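# Screw the lid onto the housing, then return tools

## Task

Take the lid from the tray and lay it flat on the housing's rim so the block under it sits inside the opening. Put a screw from the screw feeder into every lid hole and drive each one with the screwdriver's motor until the motor halts on its own (driver_stopped_at_torque=1); after that, do not turn or disturb that screw. A screw that was pressed in rather than turned must be unscrewed fully and driven again. No screw may be left lying inside the housing. The lid is too wide for grip50. When finished, release everything, hang every tool back in its original stand slot, and move the arm well away from the tools.

## Robot and tools

Robot: one arm with a tool changer on its wrist. Tools in the stand: grip50 (small gripper), grip85 (larger gripper, needed for the lid) and driver (screwdriver with vacuum sleeve). end_effector_position is always the centre of the changer's flat face; the face's z axis points out from the arm. Offsets in mm on the face axes (x, y, z): grip50 grip point (0, -25, 180); grip85 grip point (0, 0, 173) closed, 13 mm closer when fully open; driver hex key tip (66, 20, 345). Both grippers close along face x.

Scene frame: origin on the table top under the arm base, +z up, +y to the left looking along +x. Positions in metres, quaternions w first (qw, qx, qy, qz).

A ROW is 17 numbers: x, y, z, qw, qx, qy, qz (an absolute target pose of the changer face in the scene frame), then lock, grip50_position, grip50_force_limit, grip50_speed, grip85_position, grip85_force_limit, grip85_speed, driver_spindle, driver_torque_limit, driver_sleeve_vacuum, each of the last ten in [-1, 1]. Resend the desired quaternion every row.

execute_actions(actions): a list of actions; each action is a list of up to 15 rows, one row per 1/30 s step, the last row repeated to fill 15 steps. Each step's commanded pose is clipped to 100 mm and 16 degrees from the measured pose, so large moves need several actions. A target more than 0.6 m (along the face axes) from the face's position at the action's start is refused; if the first action fails, nothing runs. An empty list just reports state and images.

move(target, speed, stop_force, blocking): one row as target; straight path toward that absolute pose. speed in m/s, 0.002 to 0.5 (default 0.25); turning up to twice that in rad/s. Path 0.5 to 10 s. stop_force in N, 9 to 40: the path ends when push against the motion rises by that much; use it only with very slow speed, not on rotating moves, and omit it when backing off a contact. blocking=false returns after 0.5 s (not combinable with stop_force); then use wait or stop before new commands. The result adds a move: line: done, contact, held, off_target, moving or fault, plus limits (paced = pose clipped; held = steps blocked) and distance to target.

wait(seconds): 0 to 10; lets time pass, returns early if a move ends. stop(): brakes a running move. zoom_image(camera, region): camera is cam_high, cam_low or cam_wrist (each 504x504); region [x0, y0, x1, y1] pixels, max 504x504. finished_scene(scene): ends scene number 1 or 2, irreversible; only call when everything holds.

Tool numbers: lock >0 locks, <0 unlocks (about 1 s), 0 keeps the last command. Gripper position +1 fully open (grip50 50 mm, grip85 85 mm); pads touch near -0.65 (grip50) or -0.8 (grip85); -1 closes until stopped, which is how to grip; confirm object_status = 2. Force limit -1 to +1 maps to 20 N up to 185 N (grip50) or 235 N (grip85). Speed -1 to +1 maps to about 20 to 150 mm/s. object_status: 0 moving, 1 blocked while opening, 2 blocked while closing, 3 at target or pads met. position_measured in counts: grip50 opening ≈ (250 - counts) × 0.202 mm; grip85 about 78=60 mm, 130=40 mm, 180=20 mm, 230=pads meet. driver_spindle +1 = 500 rpm clockwise (drives in), -1 reverse; it keeps spinning between calls, so end actions with 0. driver_torque_limit -1 to +1 = 0.3 to 1.2 N m. driver_sleeve_vacuum >0.01 = suction on (holds a screw); otherwise releases. Commands for a tool act only when tool_id names it and its readings are numbers, not n/a.

Tool change: align the face with the plate within about 1 mm and 1 degree, face -y pointing to the fork's open side; when plate_near = 1 send lock +1 and wait for locked = 1. A gripper cycles closed then open on startup, so hold nothing then. To remove: raise 10–30 mm (about 20), slide at least 110 mm along face -y out of the fork, then lift. Return by the reverse path; when in_stand = 1 hold still, lock -1, wait for unlocked = 1. Unlock elsewhere is refused (unlock_refused = 1). Slots are 180 mm apart; fork arms sit 40–70 mm either side on face x, ends 45 mm toward the opening, tops 18 mm below the plate face. The driver's muffler and fitting pass just outside the fork arm on the face +x side.

Screwing: pick a screw with suction (driver_screw_detected = 1 when sleeve vacuum >30 kPa). Press the key onto the head about 2 mm past contact, spin slowly (±0.2 or less) to engage, then drive while moving the arm down 0.7 mm per turn. It stops at 95 % of the torque limit, reading driver_stopped_at_torque = 1; restarting needs spindle ≤0 for 0.5 s. driver_turns counts turns (positive inward); if it won't drop when loosening, raise the torque limit.

Readings: state line gives face pose and velocities; Hand target is what the controller now aims at; pose unreachable means the clearance check altered the command. Wrist force/torque are on face axes, noisy (offset up to 4 N), saturating near 50 N. Step readings list positions; HELD marks held steps.

Avoid: 150 N contact or joint torque at load limits (wrist joints 25.4 N m, others 136) causes a 10 s fault stop; the stiff arm faults if commanded even slightly into a firm surface. Hits scale with speed. Watch for MOTOR HOT (70 °C); 85 °C brakes the arm. Don't drop, slam or knock anything off the table; loose parts may get nudged occasionally.

Each tool is called after "Request:" as name(argument=value, ...), one argument or row to a line, values as JSON.

## Session

I'll start by looking at the current state of the scene.

Request:
execute_actions(
  actions=[],
)

Scene clock: 0.00 s.
end_effector_position=(+0.4262, -0.0030, +0.3554) locked=0 unlocked=1 plate_near=0 in_stand=0 unlock_refused=0 tool_id=none grip50_position_measured=n/a grip50_object_status=n/a grip85_position_measured=n/a grip85_object_status=n/a driver_sleeve_vacuum_kpa=n/a driver_screw_detected=n/a driver_stopped_at_torque=n/a driver_turns=n/a end_effector_quat_wxyz=(+0.007, +0.713, +0.701, -0.002) end_effector_velocity=(+0.000, -0.000, +0.000) end_effector_angular_velocity=(-0.000, -0.000, -0.001)
Joint positions: [-0.315 -1.721  2.043 -1.89  -1.569 -1.887]
Joint velocities: [-0.     0.    -0.001  0.    -0.     0.001]
Wrist force (N, on the end effector, along its own x y z axes, offset not removed): no reading
Wrist torque (N m, same axes, about the end effector's origin, offset not removed): no reading
Hand target: +0.426, -0.003, +0.355; +0.007, +0.713, +0.701, -0.002

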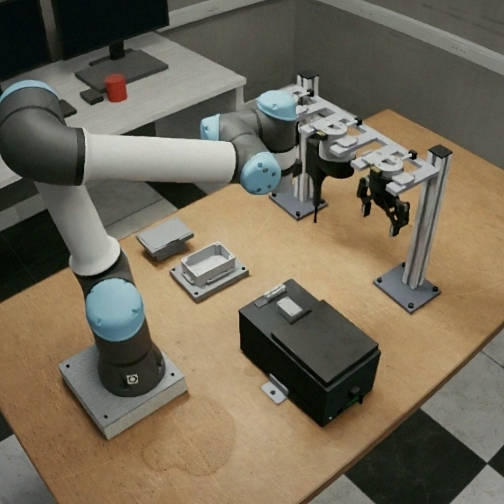

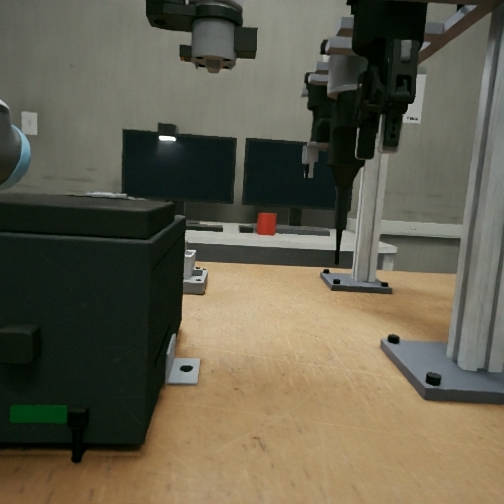

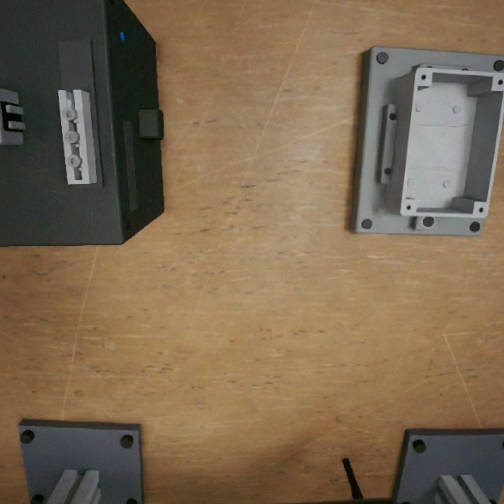

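Request:
zoom_image(
  camera="cam_high",
  region=[250, 50, 504, 304],
)

Request:
zoom_image(
  camera="cam_high",
  region=[100, 190, 350, 440],
)

Request:
zoom_image(
  camera="cam_wrist",
  region=[0, 0, 504, 504],
)

Region (250, 50, 504, 304) of cam_high's 504x504 image, scaled by 1.984, with more detail than that image has.

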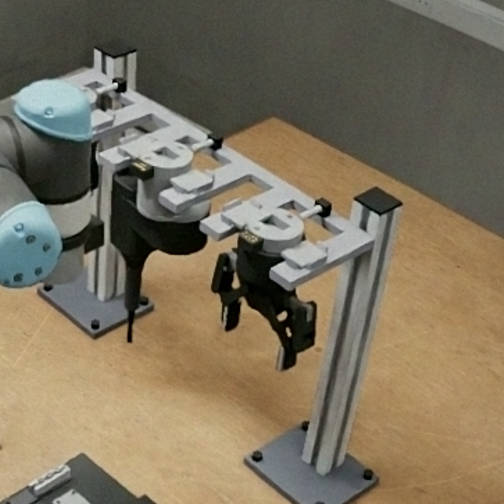

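Region (100, 190, 350, 440) of cam_high's 504x504 image, scaled by 2.016, with more detail than that image has.

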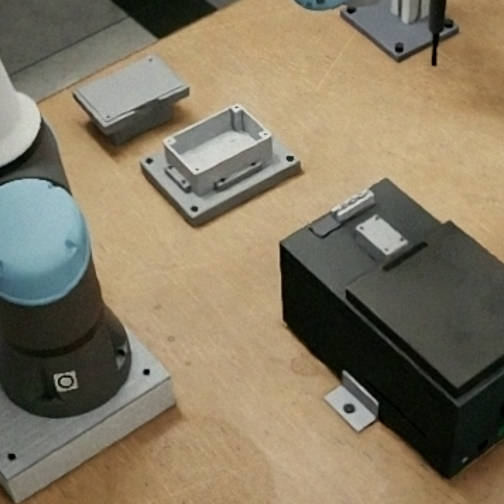

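Region (0, 0, 504, 504) of cam_wrist's 504x504 image, scaled by 1.000.

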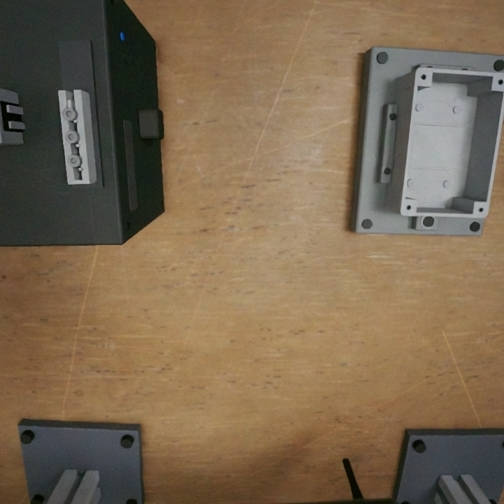

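Request:
move(
  target=[0.58, 0.0, 0.62, 0.0, 0.7071, 0.7071, 0.0, 0, 0, 0, 0, 0, 0, 0, 0, 0, 0],
  speed=0.25,
)

Scene clock: 21.50 s.
end_effector_position=(+0.5805, +0.0000, +0.6196) locked=0 unlocked=1 plate_near=0 in_stand=0 unlock_refused=0 tool_id=none grip50_position_measured=n/a grip50_object_status=n/a grip85_position_measured=n/a grip85_object_status=n/a driver_sleeve_vacuum_kpa=n/a driver_screw_detected=n/a driver_stopped_at_torque=n/a driver_turns=n/a end_effector_quat_wxyz=(+0.000, +0.707, +0.707, -0.000) end_effector_velocity=(+0.001, -0.000, +0.001) end_effector_angular_velocity=(+0.001, +0.003, -0.001)
Joint positions: [-0.228 -1.31   0.919 -1.168 -1.56  -1.817]
Joint velocities: [-0.     0.007 -0.013  0.01  -0.     0.001]
Wrist force (N, on the end effector, along its own x y z axes, offset not removed): [2.8 -4.4 1.9]
Wrist torque (N m, same axes, about the end effector's origin, offset not removed): [0.00 -0.01 -0.13]
Hand target: +0.581, +0.000, +0.620; +0.000, +0.707, +0.707, -0.000
Off the commanded pose: 0.001 m, 0 deg.
move: done

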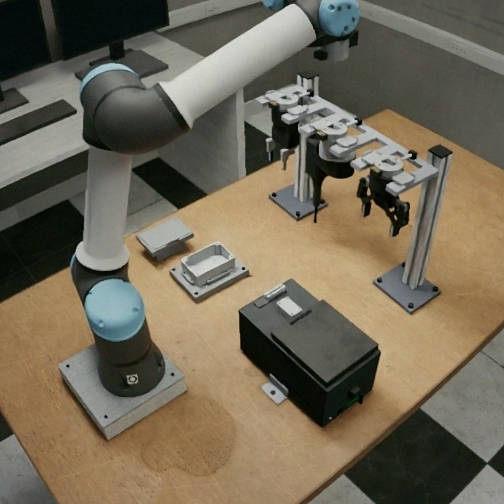

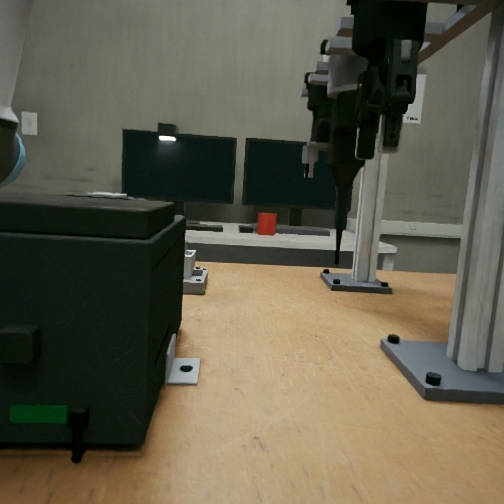

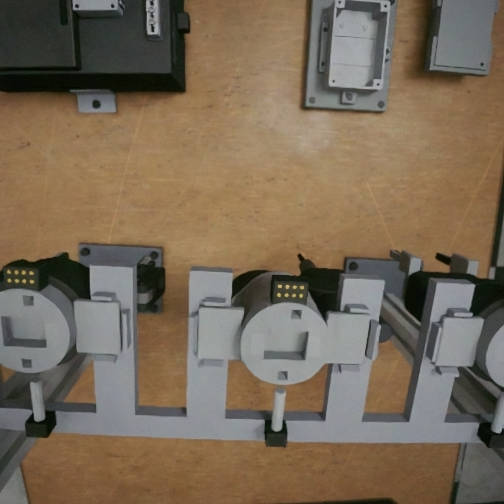

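Request:
zoom_image(
  camera="cam_wrist",
  region=[170, 240, 410, 480],
)

Request:
zoom_image(
  camera="cam_wrist",
  region=[0, 230, 240, 470],
)

Request:
zoom_image(
  camera="cam_wrist",
  region=[264, 0, 504, 240],
)

Region (170, 240, 410, 480) of cam_wrist's 504x504 image, scaled by 2.100, with more detail than that image has.

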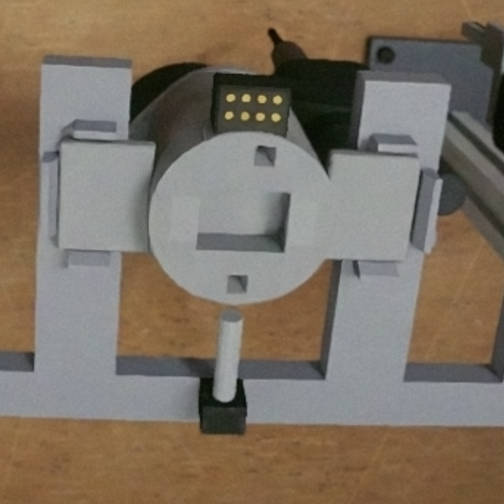

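Region (0, 230, 240, 470) of cam_wrist's 504x504 image, scaled by 2.100, with more detail than that image has.

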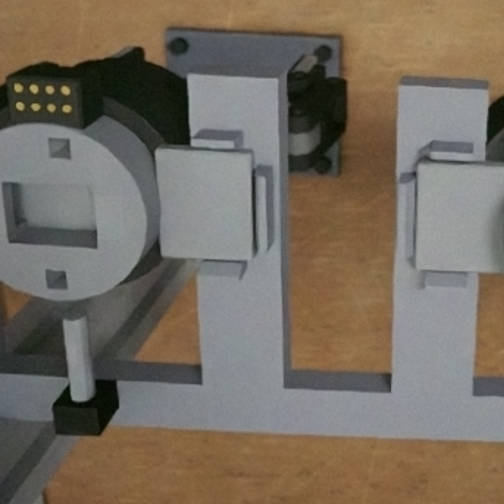

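Region (264, 0, 504, 240) of cam_wrist's 504x504 image, scaled by 2.100, with more detail than that image has.

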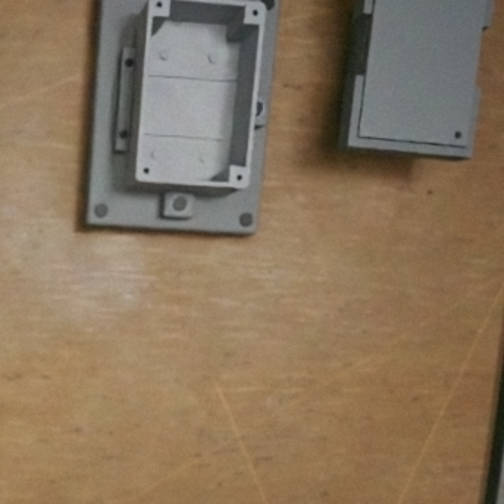

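Request:
move(
  target=[0.65, -0.16, 0.56, 0.0, 0.7242, 0.6896, 0.0, 0, 0, 0, 0, 0, 0, 0, 0, 0, 0],
  speed=0.25,
)

Scene clock: 98.50 s.
end_effector_position=(+0.6500, -0.1599, +0.5599) locked=0 unlocked=1 plate_near=0 in_stand=0 unlock_refused=0 tool_id=none grip50_position_measured=n/a grip50_object_status=n/a grip85_position_measured=n/a grip85_object_status=n/a driver_sleeve_vacuum_kpa=n/a driver_screw_detected=n/a driver_stopped_at_torque=n/a driver_turns=n/a end_effector_quat_wxyz=(+0.000, +0.724, +0.690, +0.000) end_effector_velocity=(+0.001, -0.000, -0.000) end_effector_angular_velocity=(+0.000, -0.000, +0.000)
Joint positions: [-0.432 -1.106  0.802 -1.252 -1.562 -1.972]
Joint velocities: [ 0.     0.004 -0.006  0.001  0.    -0.   ]
Wrist force (N, on the end effector, along its own x y z axes, offset not removed): [0.5 -3.1 -0.5]
Wrist torque (N m, same axes, about the end effector's origin, offset not removed): [-0.01 -0.13 0.16]
Hand target: +0.650, -0.160, +0.560; +0.000, +0.724, +0.690, +0.000
Off the commanded pose: 0.000 m, 0 deg.
move: done

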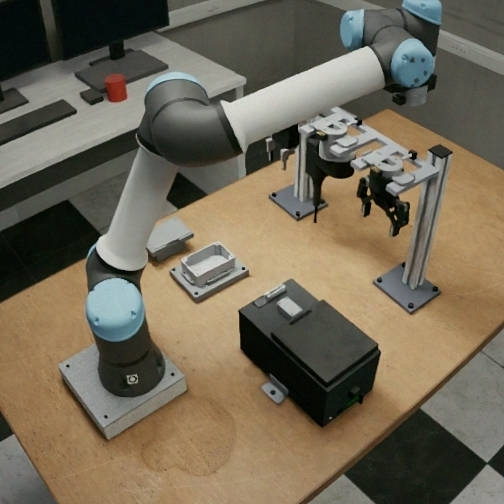

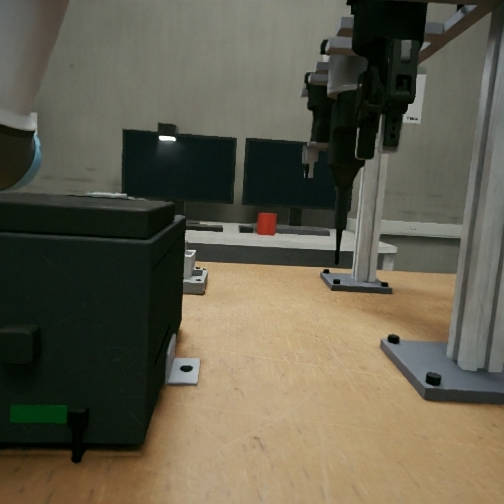

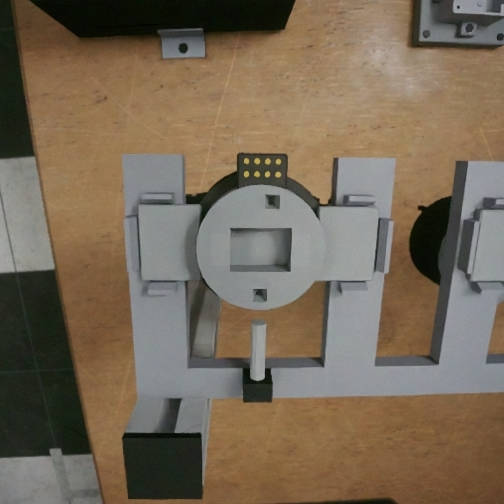

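Request:
zoom_image(
  camera="cam_wrist",
  region=[110, 130, 410, 430],
)

Region (110, 130, 410, 430) of cam_wrist's 504x504 image, scaled by 1.680, with more detail than that image has.

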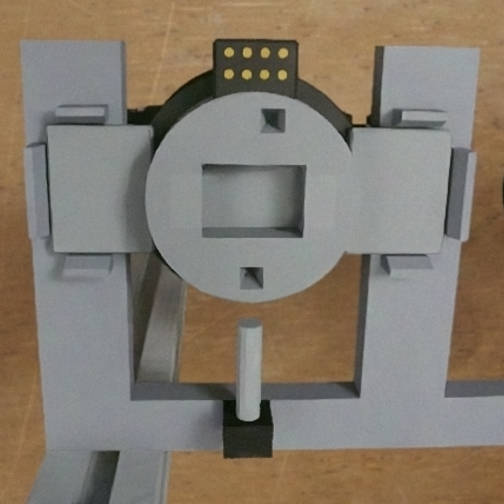

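Request:
move(
  target=[0.62, -0.1535, 0.51, 0.0, 0.7242, 0.6896, 0.0, 0, 0, 0, 0, 0, 0, 0, 0, 0, 0],
  speed=0.2,
)

Scene clock: 159.97 s.
end_effector_position=(+0.6200, -0.1535, +0.5102) locked=0 unlocked=1 plate_near=0 in_stand=0 unlock_refused=0 tool_id=none grip50_position_measured=n/a grip50_object_status=n/a grip85_position_measured=n/a grip85_object_status=n/a driver_sleeve_vacuum_kpa=n/a driver_screw_detected=n/a driver_stopped_at_torque=n/a driver_turns=n/a end_effector_quat_wxyz=(-0.000, +0.724, +0.690, -0.000) end_effector_velocity=(-0.001, +0.000, -0.001) end_effector_angular_velocity=(-0.000, -0.003, +0.001)
Joint positions: [-0.443 -1.226  1.103 -1.433 -1.562 -1.983]
Joint velocities: [-0.    -0.005  0.011 -0.009  0.001 -0.001]
Wrist force (N, on the end effector, along its own x y z axes, offset not removed): [4.1 -2.4 1.2]
Wrist torque (N m, same axes, about the end effector's origin, offset not removed): [0.22 -0.28 -0.07]
Hand target: +0.620, -0.153, +0.510; -0.000, +0.724, +0.690, +0.000
Off the commanded pose: 0.000 m, 0 deg.
move: done

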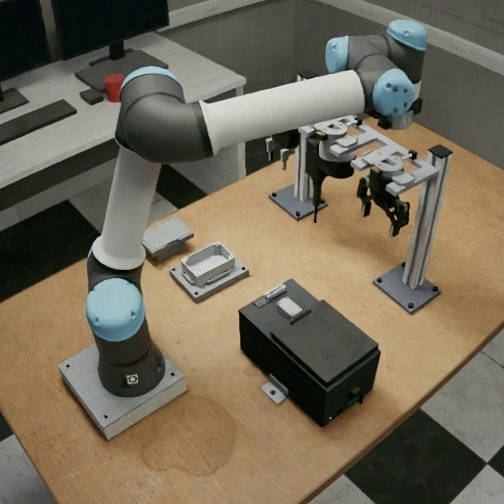

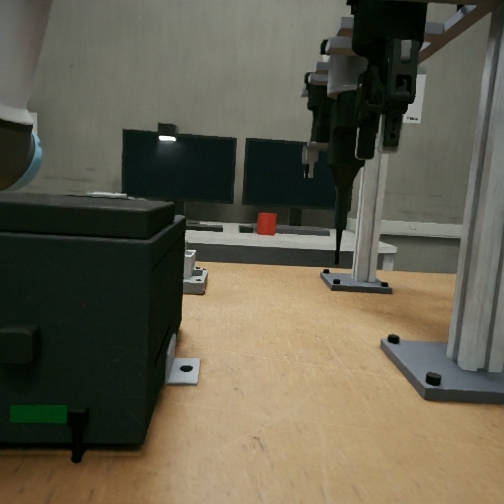

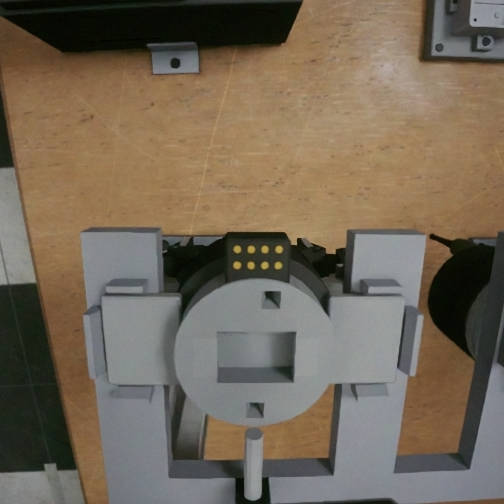

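Request:
zoom_image(
  camera="cam_wrist",
  region=[130, 220, 380, 470],
)

Region (130, 220, 380, 470) of cam_wrist's 504x504 image, scaled by 2.016, with more detail than that image has.

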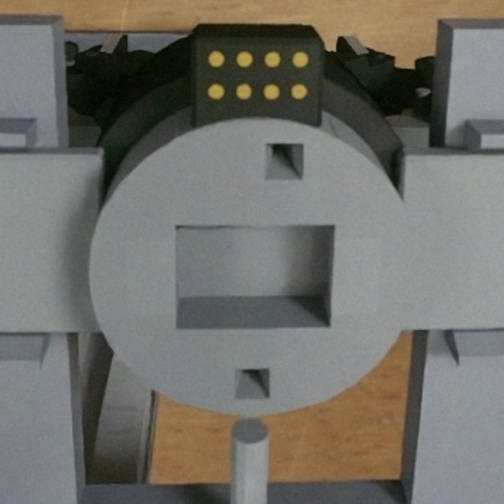

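Request:
move(
  target=[0.62, -0.1535, 0.51, 0.0, -0.6896, 0.7242, 0.0, 0, 0, 0, 0, 0, 0, 0, 0, 0, 0],
  speed=0.5,
)

Request:
zoom_image(
  camera="cam_wrist",
  region=[130, 220, 380, 470],
)

Scene clock: 191.03 s.
end_effector_position=(+0.6200, -0.1535, +0.5100) locked=0 unlocked=1 plate_near=0 in_stand=0 unlock_refused=0 tool_id=none grip50_position_measured=n/a grip50_object_status=n/a grip85_position_measured=n/a grip85_object_status=n/a driver_sleeve_vacuum_kpa=n/a driver_screw_detected=n/a driver_stopped_at_torque=n/a driver_turns=n/a end_effector_quat_wxyz=(-0.000, +0.690, -0.724, +0.000) end_effector_velocity=(+0.000, +0.001, -0.000) end_effector_angular_velocity=(-0.001, +0.001, -0.010)
Joint positions: [-0.443 -1.226  1.104 -1.434 -1.562  1.157]
Joint velocities: [ 0.002  0.     0.     0.    -0.001  0.011]
Wrist force (N, on the end effector, along its own x y z axes, offset not removed): [-1.0 -1.8 2.3]
Wrist torque (N m, same axes, about the end effector's origin, offset not removed): [0.01 -0.19 0.14]
Hand target: +0.620, -0.153, +0.510; -0.000, +0.690, -0.724, -0.000
Off the commanded pose: 0.000 m, 0 deg.
move: done

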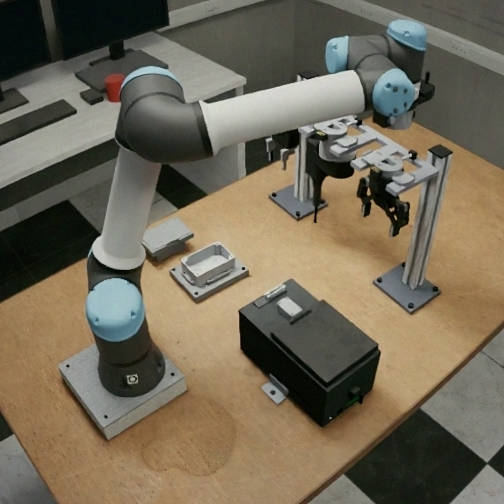

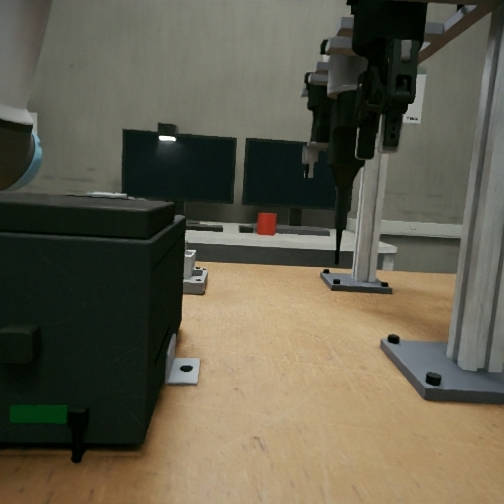

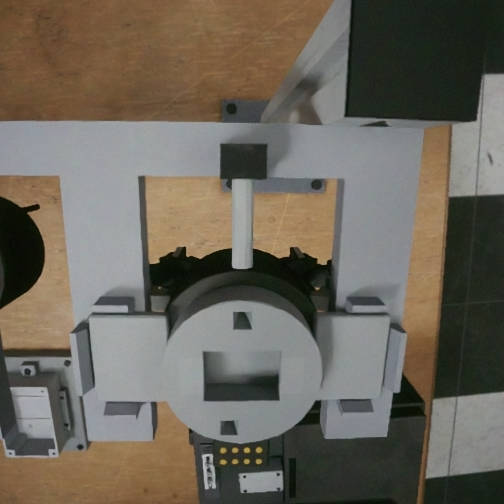

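Region (130, 220, 380, 470) of cam_wrist's 504x504 image, scaled by 2.016, with more detail than that image has.

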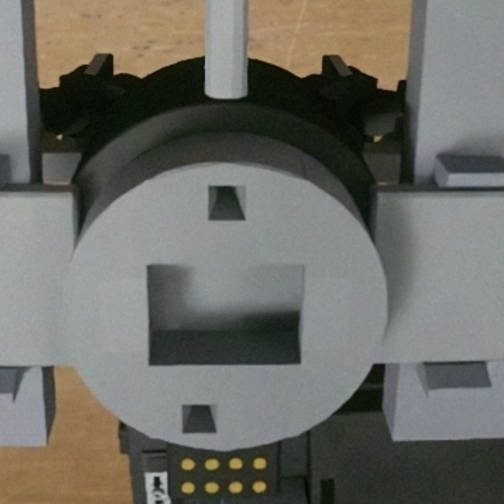

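Request:
move(
  target=[0.6248, 0.0293, 0.51, 0.0, -0.6896, 0.7242, 0.0, 0, 0, 0, 0, 0, 0, 0, 0, 0, 0],
  speed=0.25,
)

Request:
zoom_image(
  camera="cam_wrist",
  region=[130, 220, 380, 470],
)

Scene clock: 219.87 s.
end_effector_position=(+0.6245, +0.0292, +0.5100) locked=0 unlocked=1 plate_near=0 in_stand=0 unlock_refused=0 tool_id=none grip50_position_measured=n/a grip50_object_status=n/a grip85_position_measured=n/a grip85_object_status=n/a driver_sleeve_vacuum_kpa=n/a driver_screw_detected=n/a driver_stopped_at_torque=n/a driver_turns=n/a end_effector_quat_wxyz=(+0.000, +0.690, -0.724, -0.000) end_effector_velocity=(+0.000, +0.002, +0.001) end_effector_angular_velocity=(-0.001, -0.001, -0.001)
Joint positions: [-0.162 -1.267  1.153 -1.444 -1.559  1.44 ]
Joint velocities: [ 0.003  0.001 -0.002  0.    -0.001  0.003]
Wrist force (N, on the end effector, along its own x y z axes, offset not removed): [0.8 0.6 -2.1]
Wrist torque (N m, same axes, about the end effector's origin, offset not removed): [0.42 -0.15 0.32]
Hand target: +0.625, +0.029, +0.510; +0.000, +0.690, -0.724, -0.000
Off the commanded pose: 0.000 m, 0 deg.
move: done

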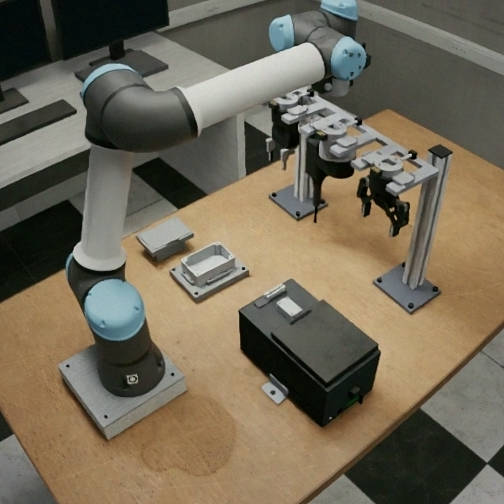

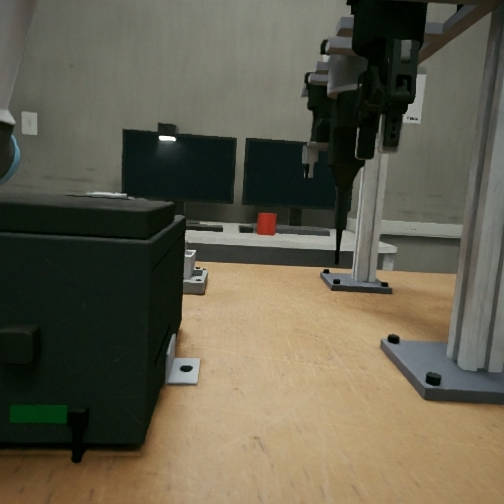

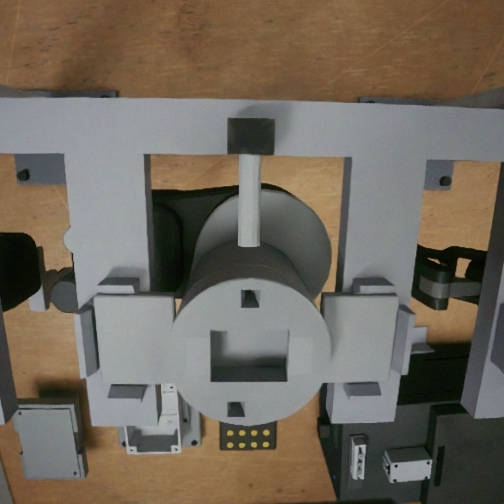

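Region (130, 220, 380, 470) of cam_wrist's 504x504 image, scaled by 2.016, with more detail than that image has.

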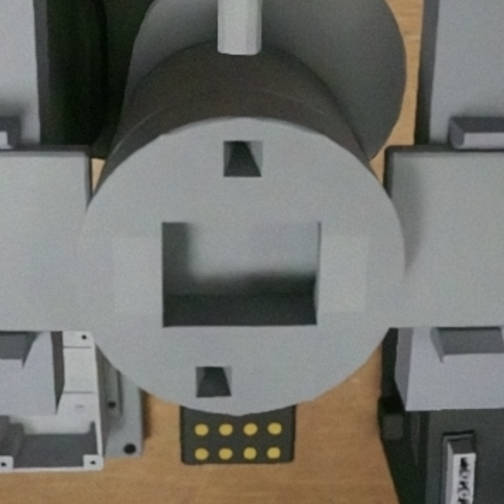

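Request:
move(
  target=[0.6292, 0.0288, 0.51, 0.0, 0.7314, 0.6820, 0.0, 0, 0, 0, 0, 0, 0, 0, 0, 0, 0],
  speed=0.5,
)

Request:
zoom_image(
  camera="cam_wrist",
  region=[130, 220, 380, 470],
)

Scene clock: 244.00 s.
end_effector_position=(+0.6292, +0.0288, +0.5100) locked=0 unlocked=1 plate_near=0 in_stand=0 unlock_refused=0 tool_id=none grip50_position_measured=n/a grip50_object_status=n/a grip85_position_measured=n/a grip85_object_status=n/a driver_sleeve_vacuum_kpa=n/a driver_screw_detected=n/a driver_stopped_at_torque=n/a driver_turns=n/a end_effector_quat_wxyz=(+0.000, +0.732, +0.682, -0.000) end_effector_velocity=(+0.000, -0.001, +0.000) end_effector_angular_velocity=(-0.000, -0.002, +0.011)
Joint positions: [-0.161 -1.255  1.137 -1.441 -1.559 -1.68 ]
Joint velocities: [-0.001  0.    -0.001 -0.001 -0.    -0.012]
Wrist force (N, on the end effector, along its own x y z axes, offset not removed): [2.9 -3.7 2.1]
Wrist torque (N m, same axes, about the end effector's origin, offset not removed): [0.04 -0.19 -0.19]
Hand target: +0.629, +0.029, +0.510; +0.000, +0.731, +0.682, -0.000
Off the commanded pose: 0.000 m, 0 deg.
move: done

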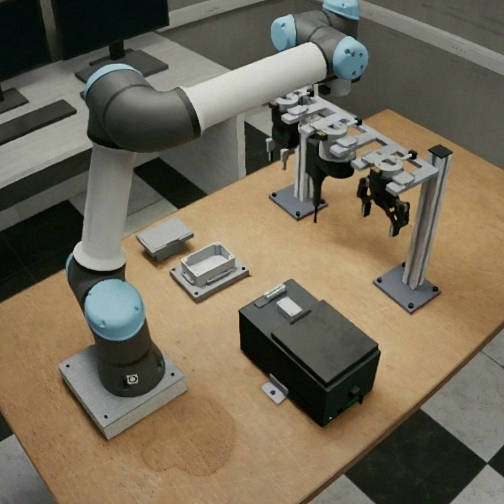

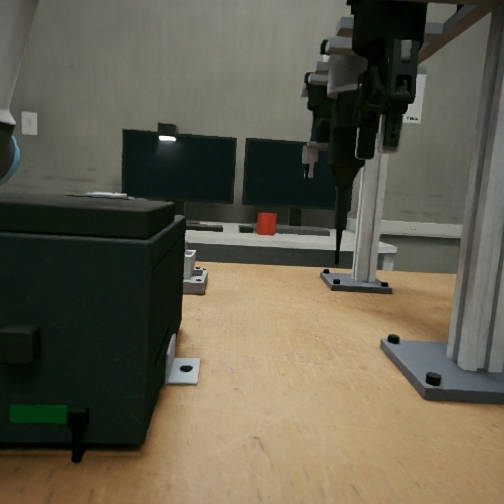

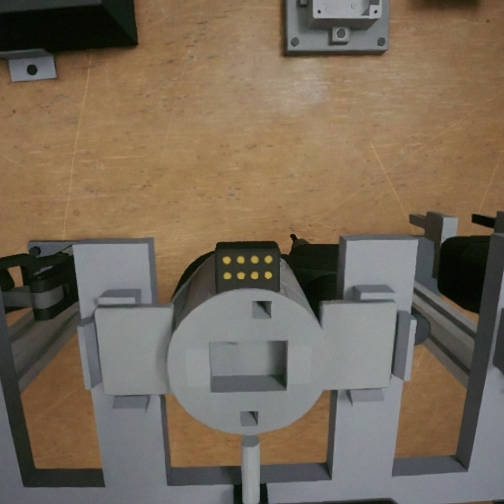

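Region (130, 220, 380, 470) of cam_wrist's 504x504 image, scaled by 2.016, with more detail than that image has.

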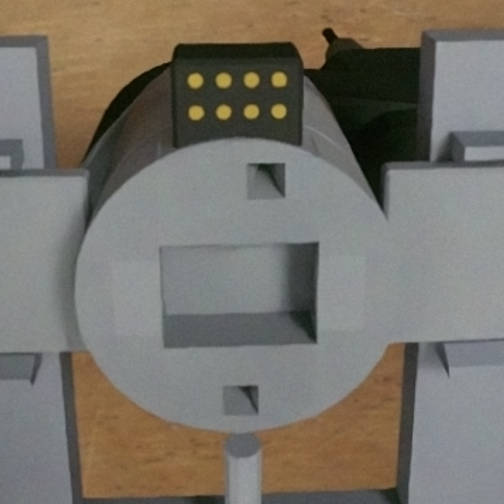

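Request:
zoom_image(
  camera="cam_wrist",
  region=[260, 0, 420, 160],
)

Region (260, 0, 420, 160) of cam_wrist's 504x504 image, scaled by 3.150, with more detail than that image has.

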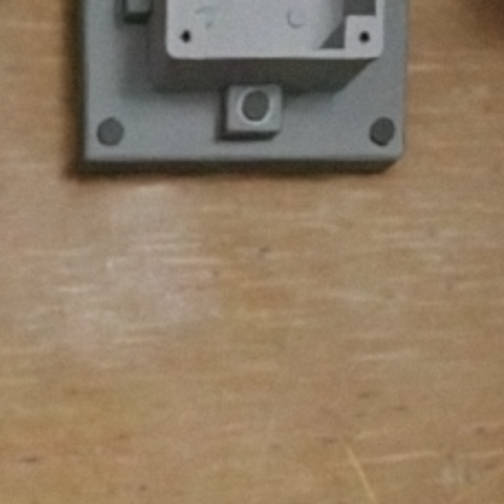

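Request:
move(
  target=[0.6160, -0.1505, 0.43, 0.0, 0.7325, 0.6807, 0.0, 0, 0, 0, 0, 0, 0, 0, 0, 0, 0],
  speed=0.25,
)

Scene clock: 285.70 s.
end_effector_position=(+0.6161, -0.1504, +0.4301) locked=0 unlocked=1 plate_near=0 in_stand=0 unlock_refused=0 tool_id=none grip50_position_measured=n/a grip50_object_status=n/a grip85_position_measured=n/a grip85_object_status=n/a driver_sleeve_vacuum_kpa=n/a driver_screw_detected=n/a driver_stopped_at_torque=n/a driver_turns=n/a end_effector_quat_wxyz=(+0.000, +0.733, +0.681, +0.000) end_effector_velocity=(+0.000, -0.001, -0.001) end_effector_angular_velocity=(-0.000, +0.000, +0.001)
Joint positions: [-0.44  -1.244  1.332 -1.644 -1.562 -1.956]
Joint velocities: [-0.001  0.001  0.001 -0.001 -0.    -0.002]
Wrist force (N, on the end effector, along its own x y z axes, offset not removed): [-0.8 -0.5 0.8]
Wrist torque (N m, same axes, about the end effector's origin, offset not removed): [-0.03 -0.10 0.00]
Hand target: +0.616, -0.151, +0.430; +0.000, +0.733, +0.681, +0.000
Off the commanded pose: 0.000 m, 0 deg.
move: done

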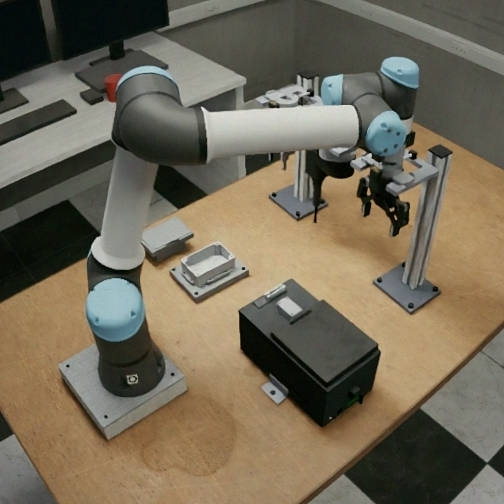

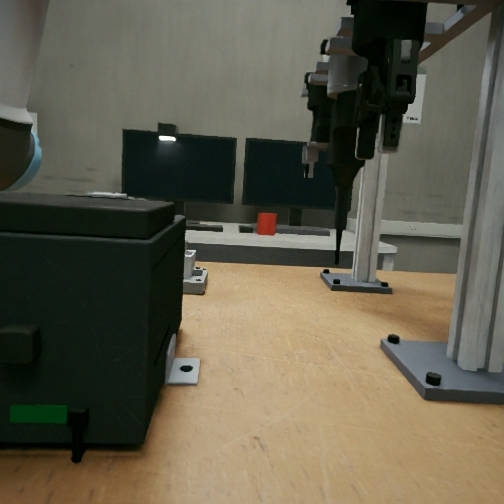

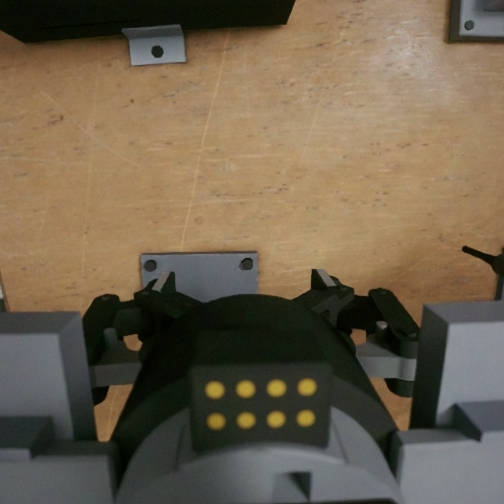

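Request:
move(
  target=[0.6160, -0.1505, 0.385, 0.0, 0.7325, 0.6807, 0.0, 0, 0, 0, 0, 0, 0, 0, 0, 0, 0],
  speed=0.008,
  stop_force=10,
)

Scene clock: 292.77 s.
end_effector_position=(+0.6160, -0.1505, +0.4092) locked=0 unlocked=1 plate_near=1 in_stand=1 unlock_refused=0 tool_id=none grip50_position_measured=n/a grip50_object_status=n/a grip85_position_measured=n/a grip85_object_status=n/a driver_sleeve_vacuum_kpa=n/a driver_screw_detected=n/a driver_stopped_at_torque=n/a driver_turns=n/a end_effector_quat_wxyz=(+0.000, +0.733, +0.681, +0.000) end_effector_velocity=(-0.000, +0.000, +0.002) end_effector_angular_velocity=(+0.003, +0.004, -0.001)
Joint positions: [-0.44  -1.239  1.379 -1.696 -1.562 -1.956]
Joint velocities: [ 0.    -0.    -0.005  0.01   0.001  0.001]
Wrist force (N, on the end effector, along its own x y z axes, offset not removed): [-4.6 3.0 -24.2]
Wrist torque (N m, same axes, about the end effector's origin, offset not removed): [0.81 0.81 0.09]
Hand target: +0.616, -0.151, +0.409; +0.000, +0.733, +0.681, +0.000
Off the commanded pose: 0.024 m, 0 deg.
move: contact

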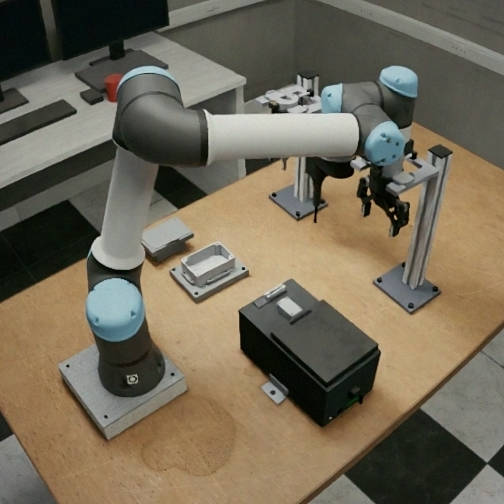

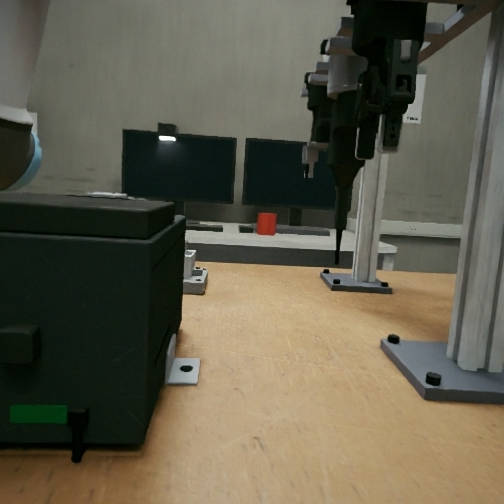

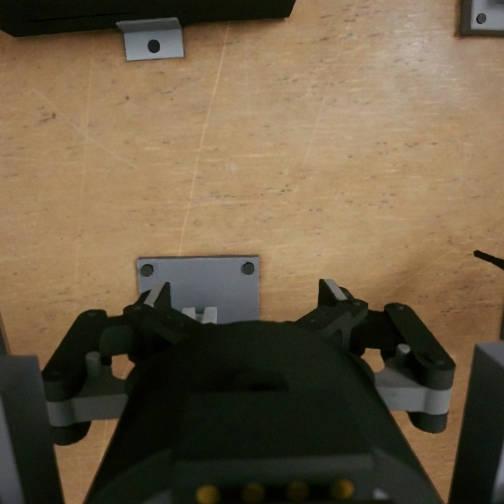

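Request:
execute_actions(
  actions=[
    [[0.6160, -0.1505, 0.4094, 0.0, 0.7325, 0.6807, 0.0, 1, 0, 0, 0, 1, 0, 1, 0, 0, 0]],
    [[0.6160, -0.1505, 0.4094, 0.0, 0.7325, 0.6807, 0.0, 1, 0, 0, 0, 1, 0, 1, 0, 0, 0]],
    [[0.6160, -0.1505, 0.4094, 0.0, 0.7325, 0.6807, 0.0, 1, 0, 0, 0, 1, 0, 1, 0, 0, 0]],
  ],
)

Scene clock: 298.80 s.
end_effector_position=(+0.6160, -0.1505, +0.4095) locked=1 unlocked=0 plate_near=1 in_stand=1 unlock_refused=0 tool_id=grip85 grip50_position_measured=n/a grip50_object_status=n/a grip85_position_measured=n/a grip85_object_status=n/a driver_sleeve_vacuum_kpa=n/a driver_screw_detected=n/a driver_stopped_at_torque=n/a driver_turns=n/a end_effector_quat_wxyz=(+0.000, +0.733, +0.681, +0.000) end_effector_velocity=(-0.000, -0.000, -0.000) end_effector_angular_velocity=(+0.001, -0.000, -0.002)
Joint positions: [-0.44  -1.239  1.378 -1.695 -1.562 -1.956]
Joint velocities: [-0.001  0.     0.001 -0.001  0.001  0.001]
Wrist force (N, on the end effector, along its own x y z axes, offset not removed): [0.0 -2.8 -21.8]
Wrist torque (N m, same axes, about the end effector's origin, offset not removed): [0.47 1.37 -0.12]
Hand target: +0.616, -0.150, +0.409; -0.000, +0.733, +0.681, -0.000
Off the commanded pose: 0.000 m, 0 deg.
Step readings (end_effector_position; steps 1 to 15: 1st action; 16 to 30: 2nd action; 31 to 45: 3rd action):
0: (+0.6160, -0.1505, +0.4095)
1: (+0.6160, -0.1505, +0.4095)
2: (+0.6160, -0.1505, +0.4095)
4: (+0.6160, -0.1505, +0.4095)
8: (+0.6160, -0.1505, +0.4095)
15: (+0.6160, -0.1505, +0.4095)
16: (+0.6160, -0.1505, +0.4095)
17: (+0.6160, -0.1505, +0.4095)
19: (+0.6160, -0.1505, +0.4095)
23: (+0.6160, -0.1505, +0.4095)
30: (+0.6160, -0.1505, +0.4095)
31: (+0.6160, -0.1505, +0.4095)
32: (+0.6160, -0.1505, +0.4095)
34: (+0.6160, -0.1505, +0.4095)
38: (+0.6160, -0.1505, +0.4095)
45: end_effector_position above

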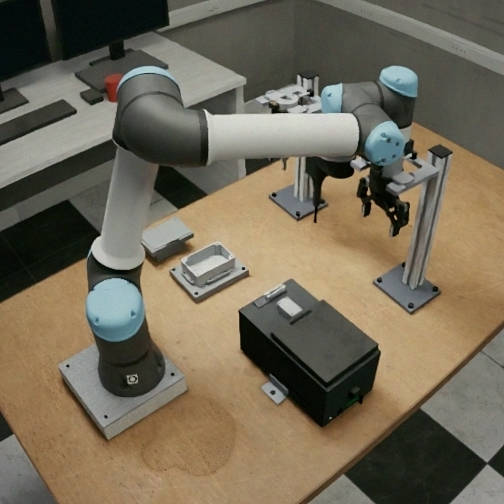

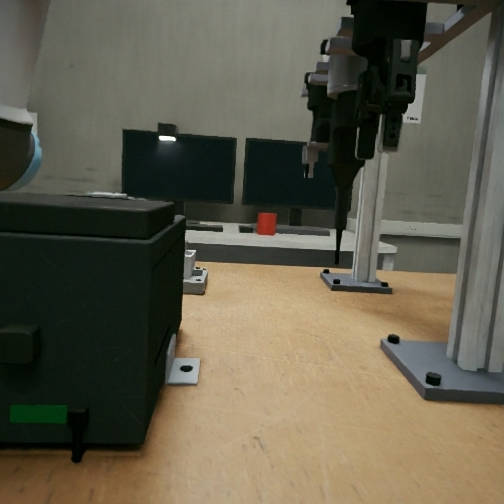

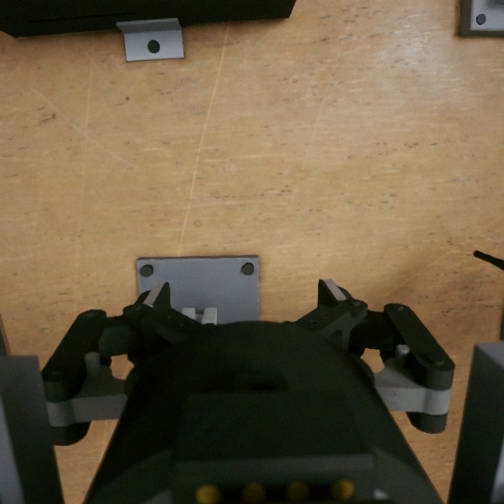

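Request:
move(
  target=[0.6160, -0.1505, 0.4295, 0.0, 0.7325, 0.6807, 0.0, 0, 0, 0, 0, 1, 0, 1, 0, 0, 0],
  speed=0.05,
)

Request:
move(
  target=[0.4963, -0.1417, 0.4295, 0.0, 0.7325, 0.6807, 0.0, 0, 0, 0, 0, 1, 0, 1, 0, 0, 0],
  speed=0.12,
)

Scene clock: 304.20 s.
end_effector_position=(+0.6160, -0.1505, +0.4293) locked=1 unlocked=0 plate_near=1 in_stand=0 unlock_refused=0 tool_id=grip85 grip50_position_measured=n/a grip50_object_status=n/a grip85_position_measured=3 grip85_object_status=3 driver_sleeve_vacuum_kpa=n/a driver_screw_detected=n/a driver_stopped_at_torque=n/a driver_turns=n/a end_effector_quat_wxyz=(-0.000, +0.733, +0.681, -0.000) end_effector_velocity=(+0.000, +0.000, +0.001) end_effector_angular_velocity=(+0.000, +0.000, +0.000)
Joint positions: [-0.44  -1.244  1.333 -1.646 -1.562 -1.956]
Joint velocities: [ 0.    -0.    -0.004  0.004  0.    -0.   ]
Wrist force (N, on the end effector, along its own x y z axes, offset not removed): [1.5 -1.7 2.7]
Wrist torque (N m, same axes, about the end effector's origin, offset not removed): [0.15 -0.23 0.15]
Hand target: +0.616, -0.151, +0.429; +0.000, +0.733, +0.681, +0.000
Off the commanded pose: 0.000 m, 0 deg.
move: done

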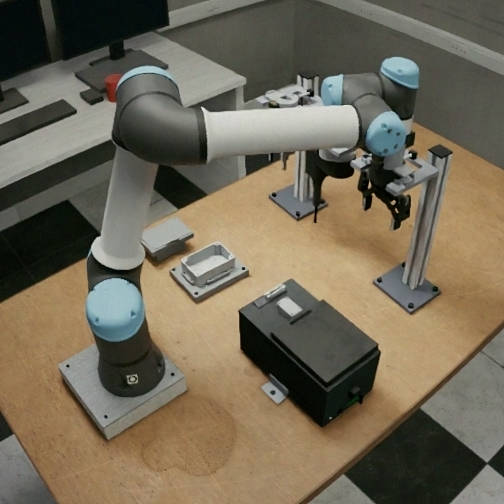

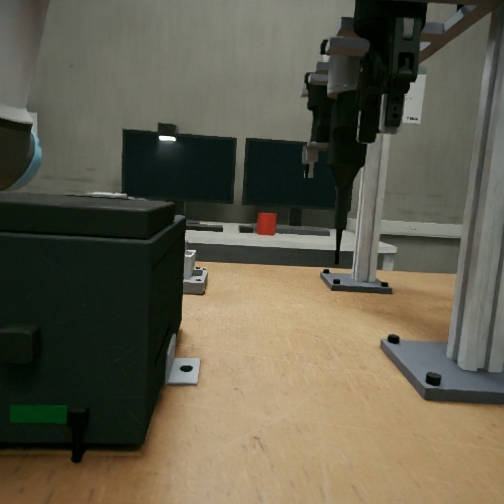

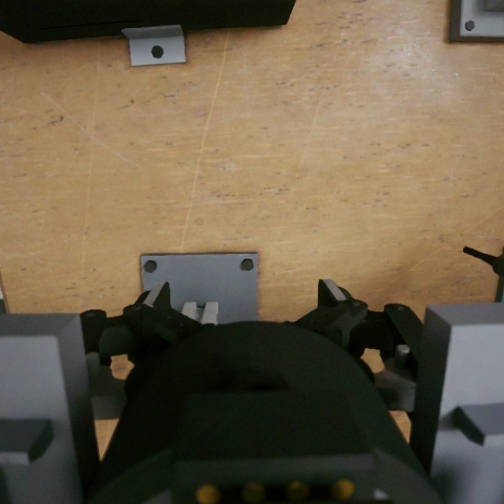

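Scene clock: 305.70 s.
end_effector_position=(+0.4964, -0.1419, +0.4297) locked=1 unlocked=0 plate_near=1 in_stand=0 unlock_refused=0 tool_id=grip85 grip50_position_measured=n/a grip50_object_status=n/a grip85_position_measured=3 grip85_object_status=3 driver_sleeve_vacuum_kpa=n/a driver_screw_detected=n/a driver_stopped_at_torque=n/a driver_turns=n/a end_effector_quat_wxyz=(+0.000, +0.733, +0.681, +0.000) end_effector_velocity=(-0.001, +0.001, +0.000) end_effector_angular_velocity=(+0.001, -0.002, +0.001)
Joint positions: [-0.529 -1.529  1.671 -1.698 -1.564 -2.045]
Joint velocities: [-0.    -0.004  0.004 -0.001  0.002 -0.001]
Wrist force (N, on the end effector, along its own x y z axes, offset not removed): [0.0 -3.9 2.7]
Wrist torque (N m, same axes, about the end effector's origin, offset not removed): [-0.08 -0.06 0.07]
Hand target: +0.496, -0.142, +0.430; +0.000, +0.733, +0.681, +0.000
Off the commanded pose: 0.000 m, 0 deg.
move: done

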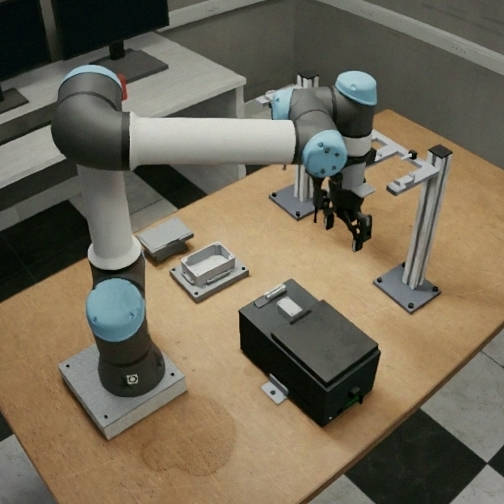

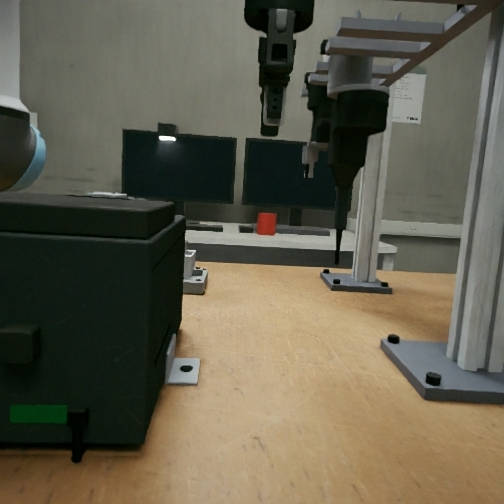

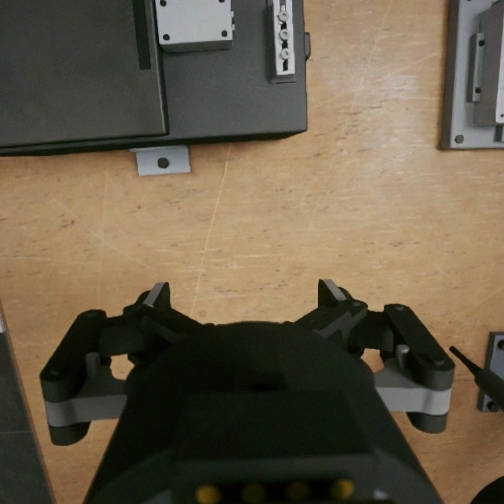

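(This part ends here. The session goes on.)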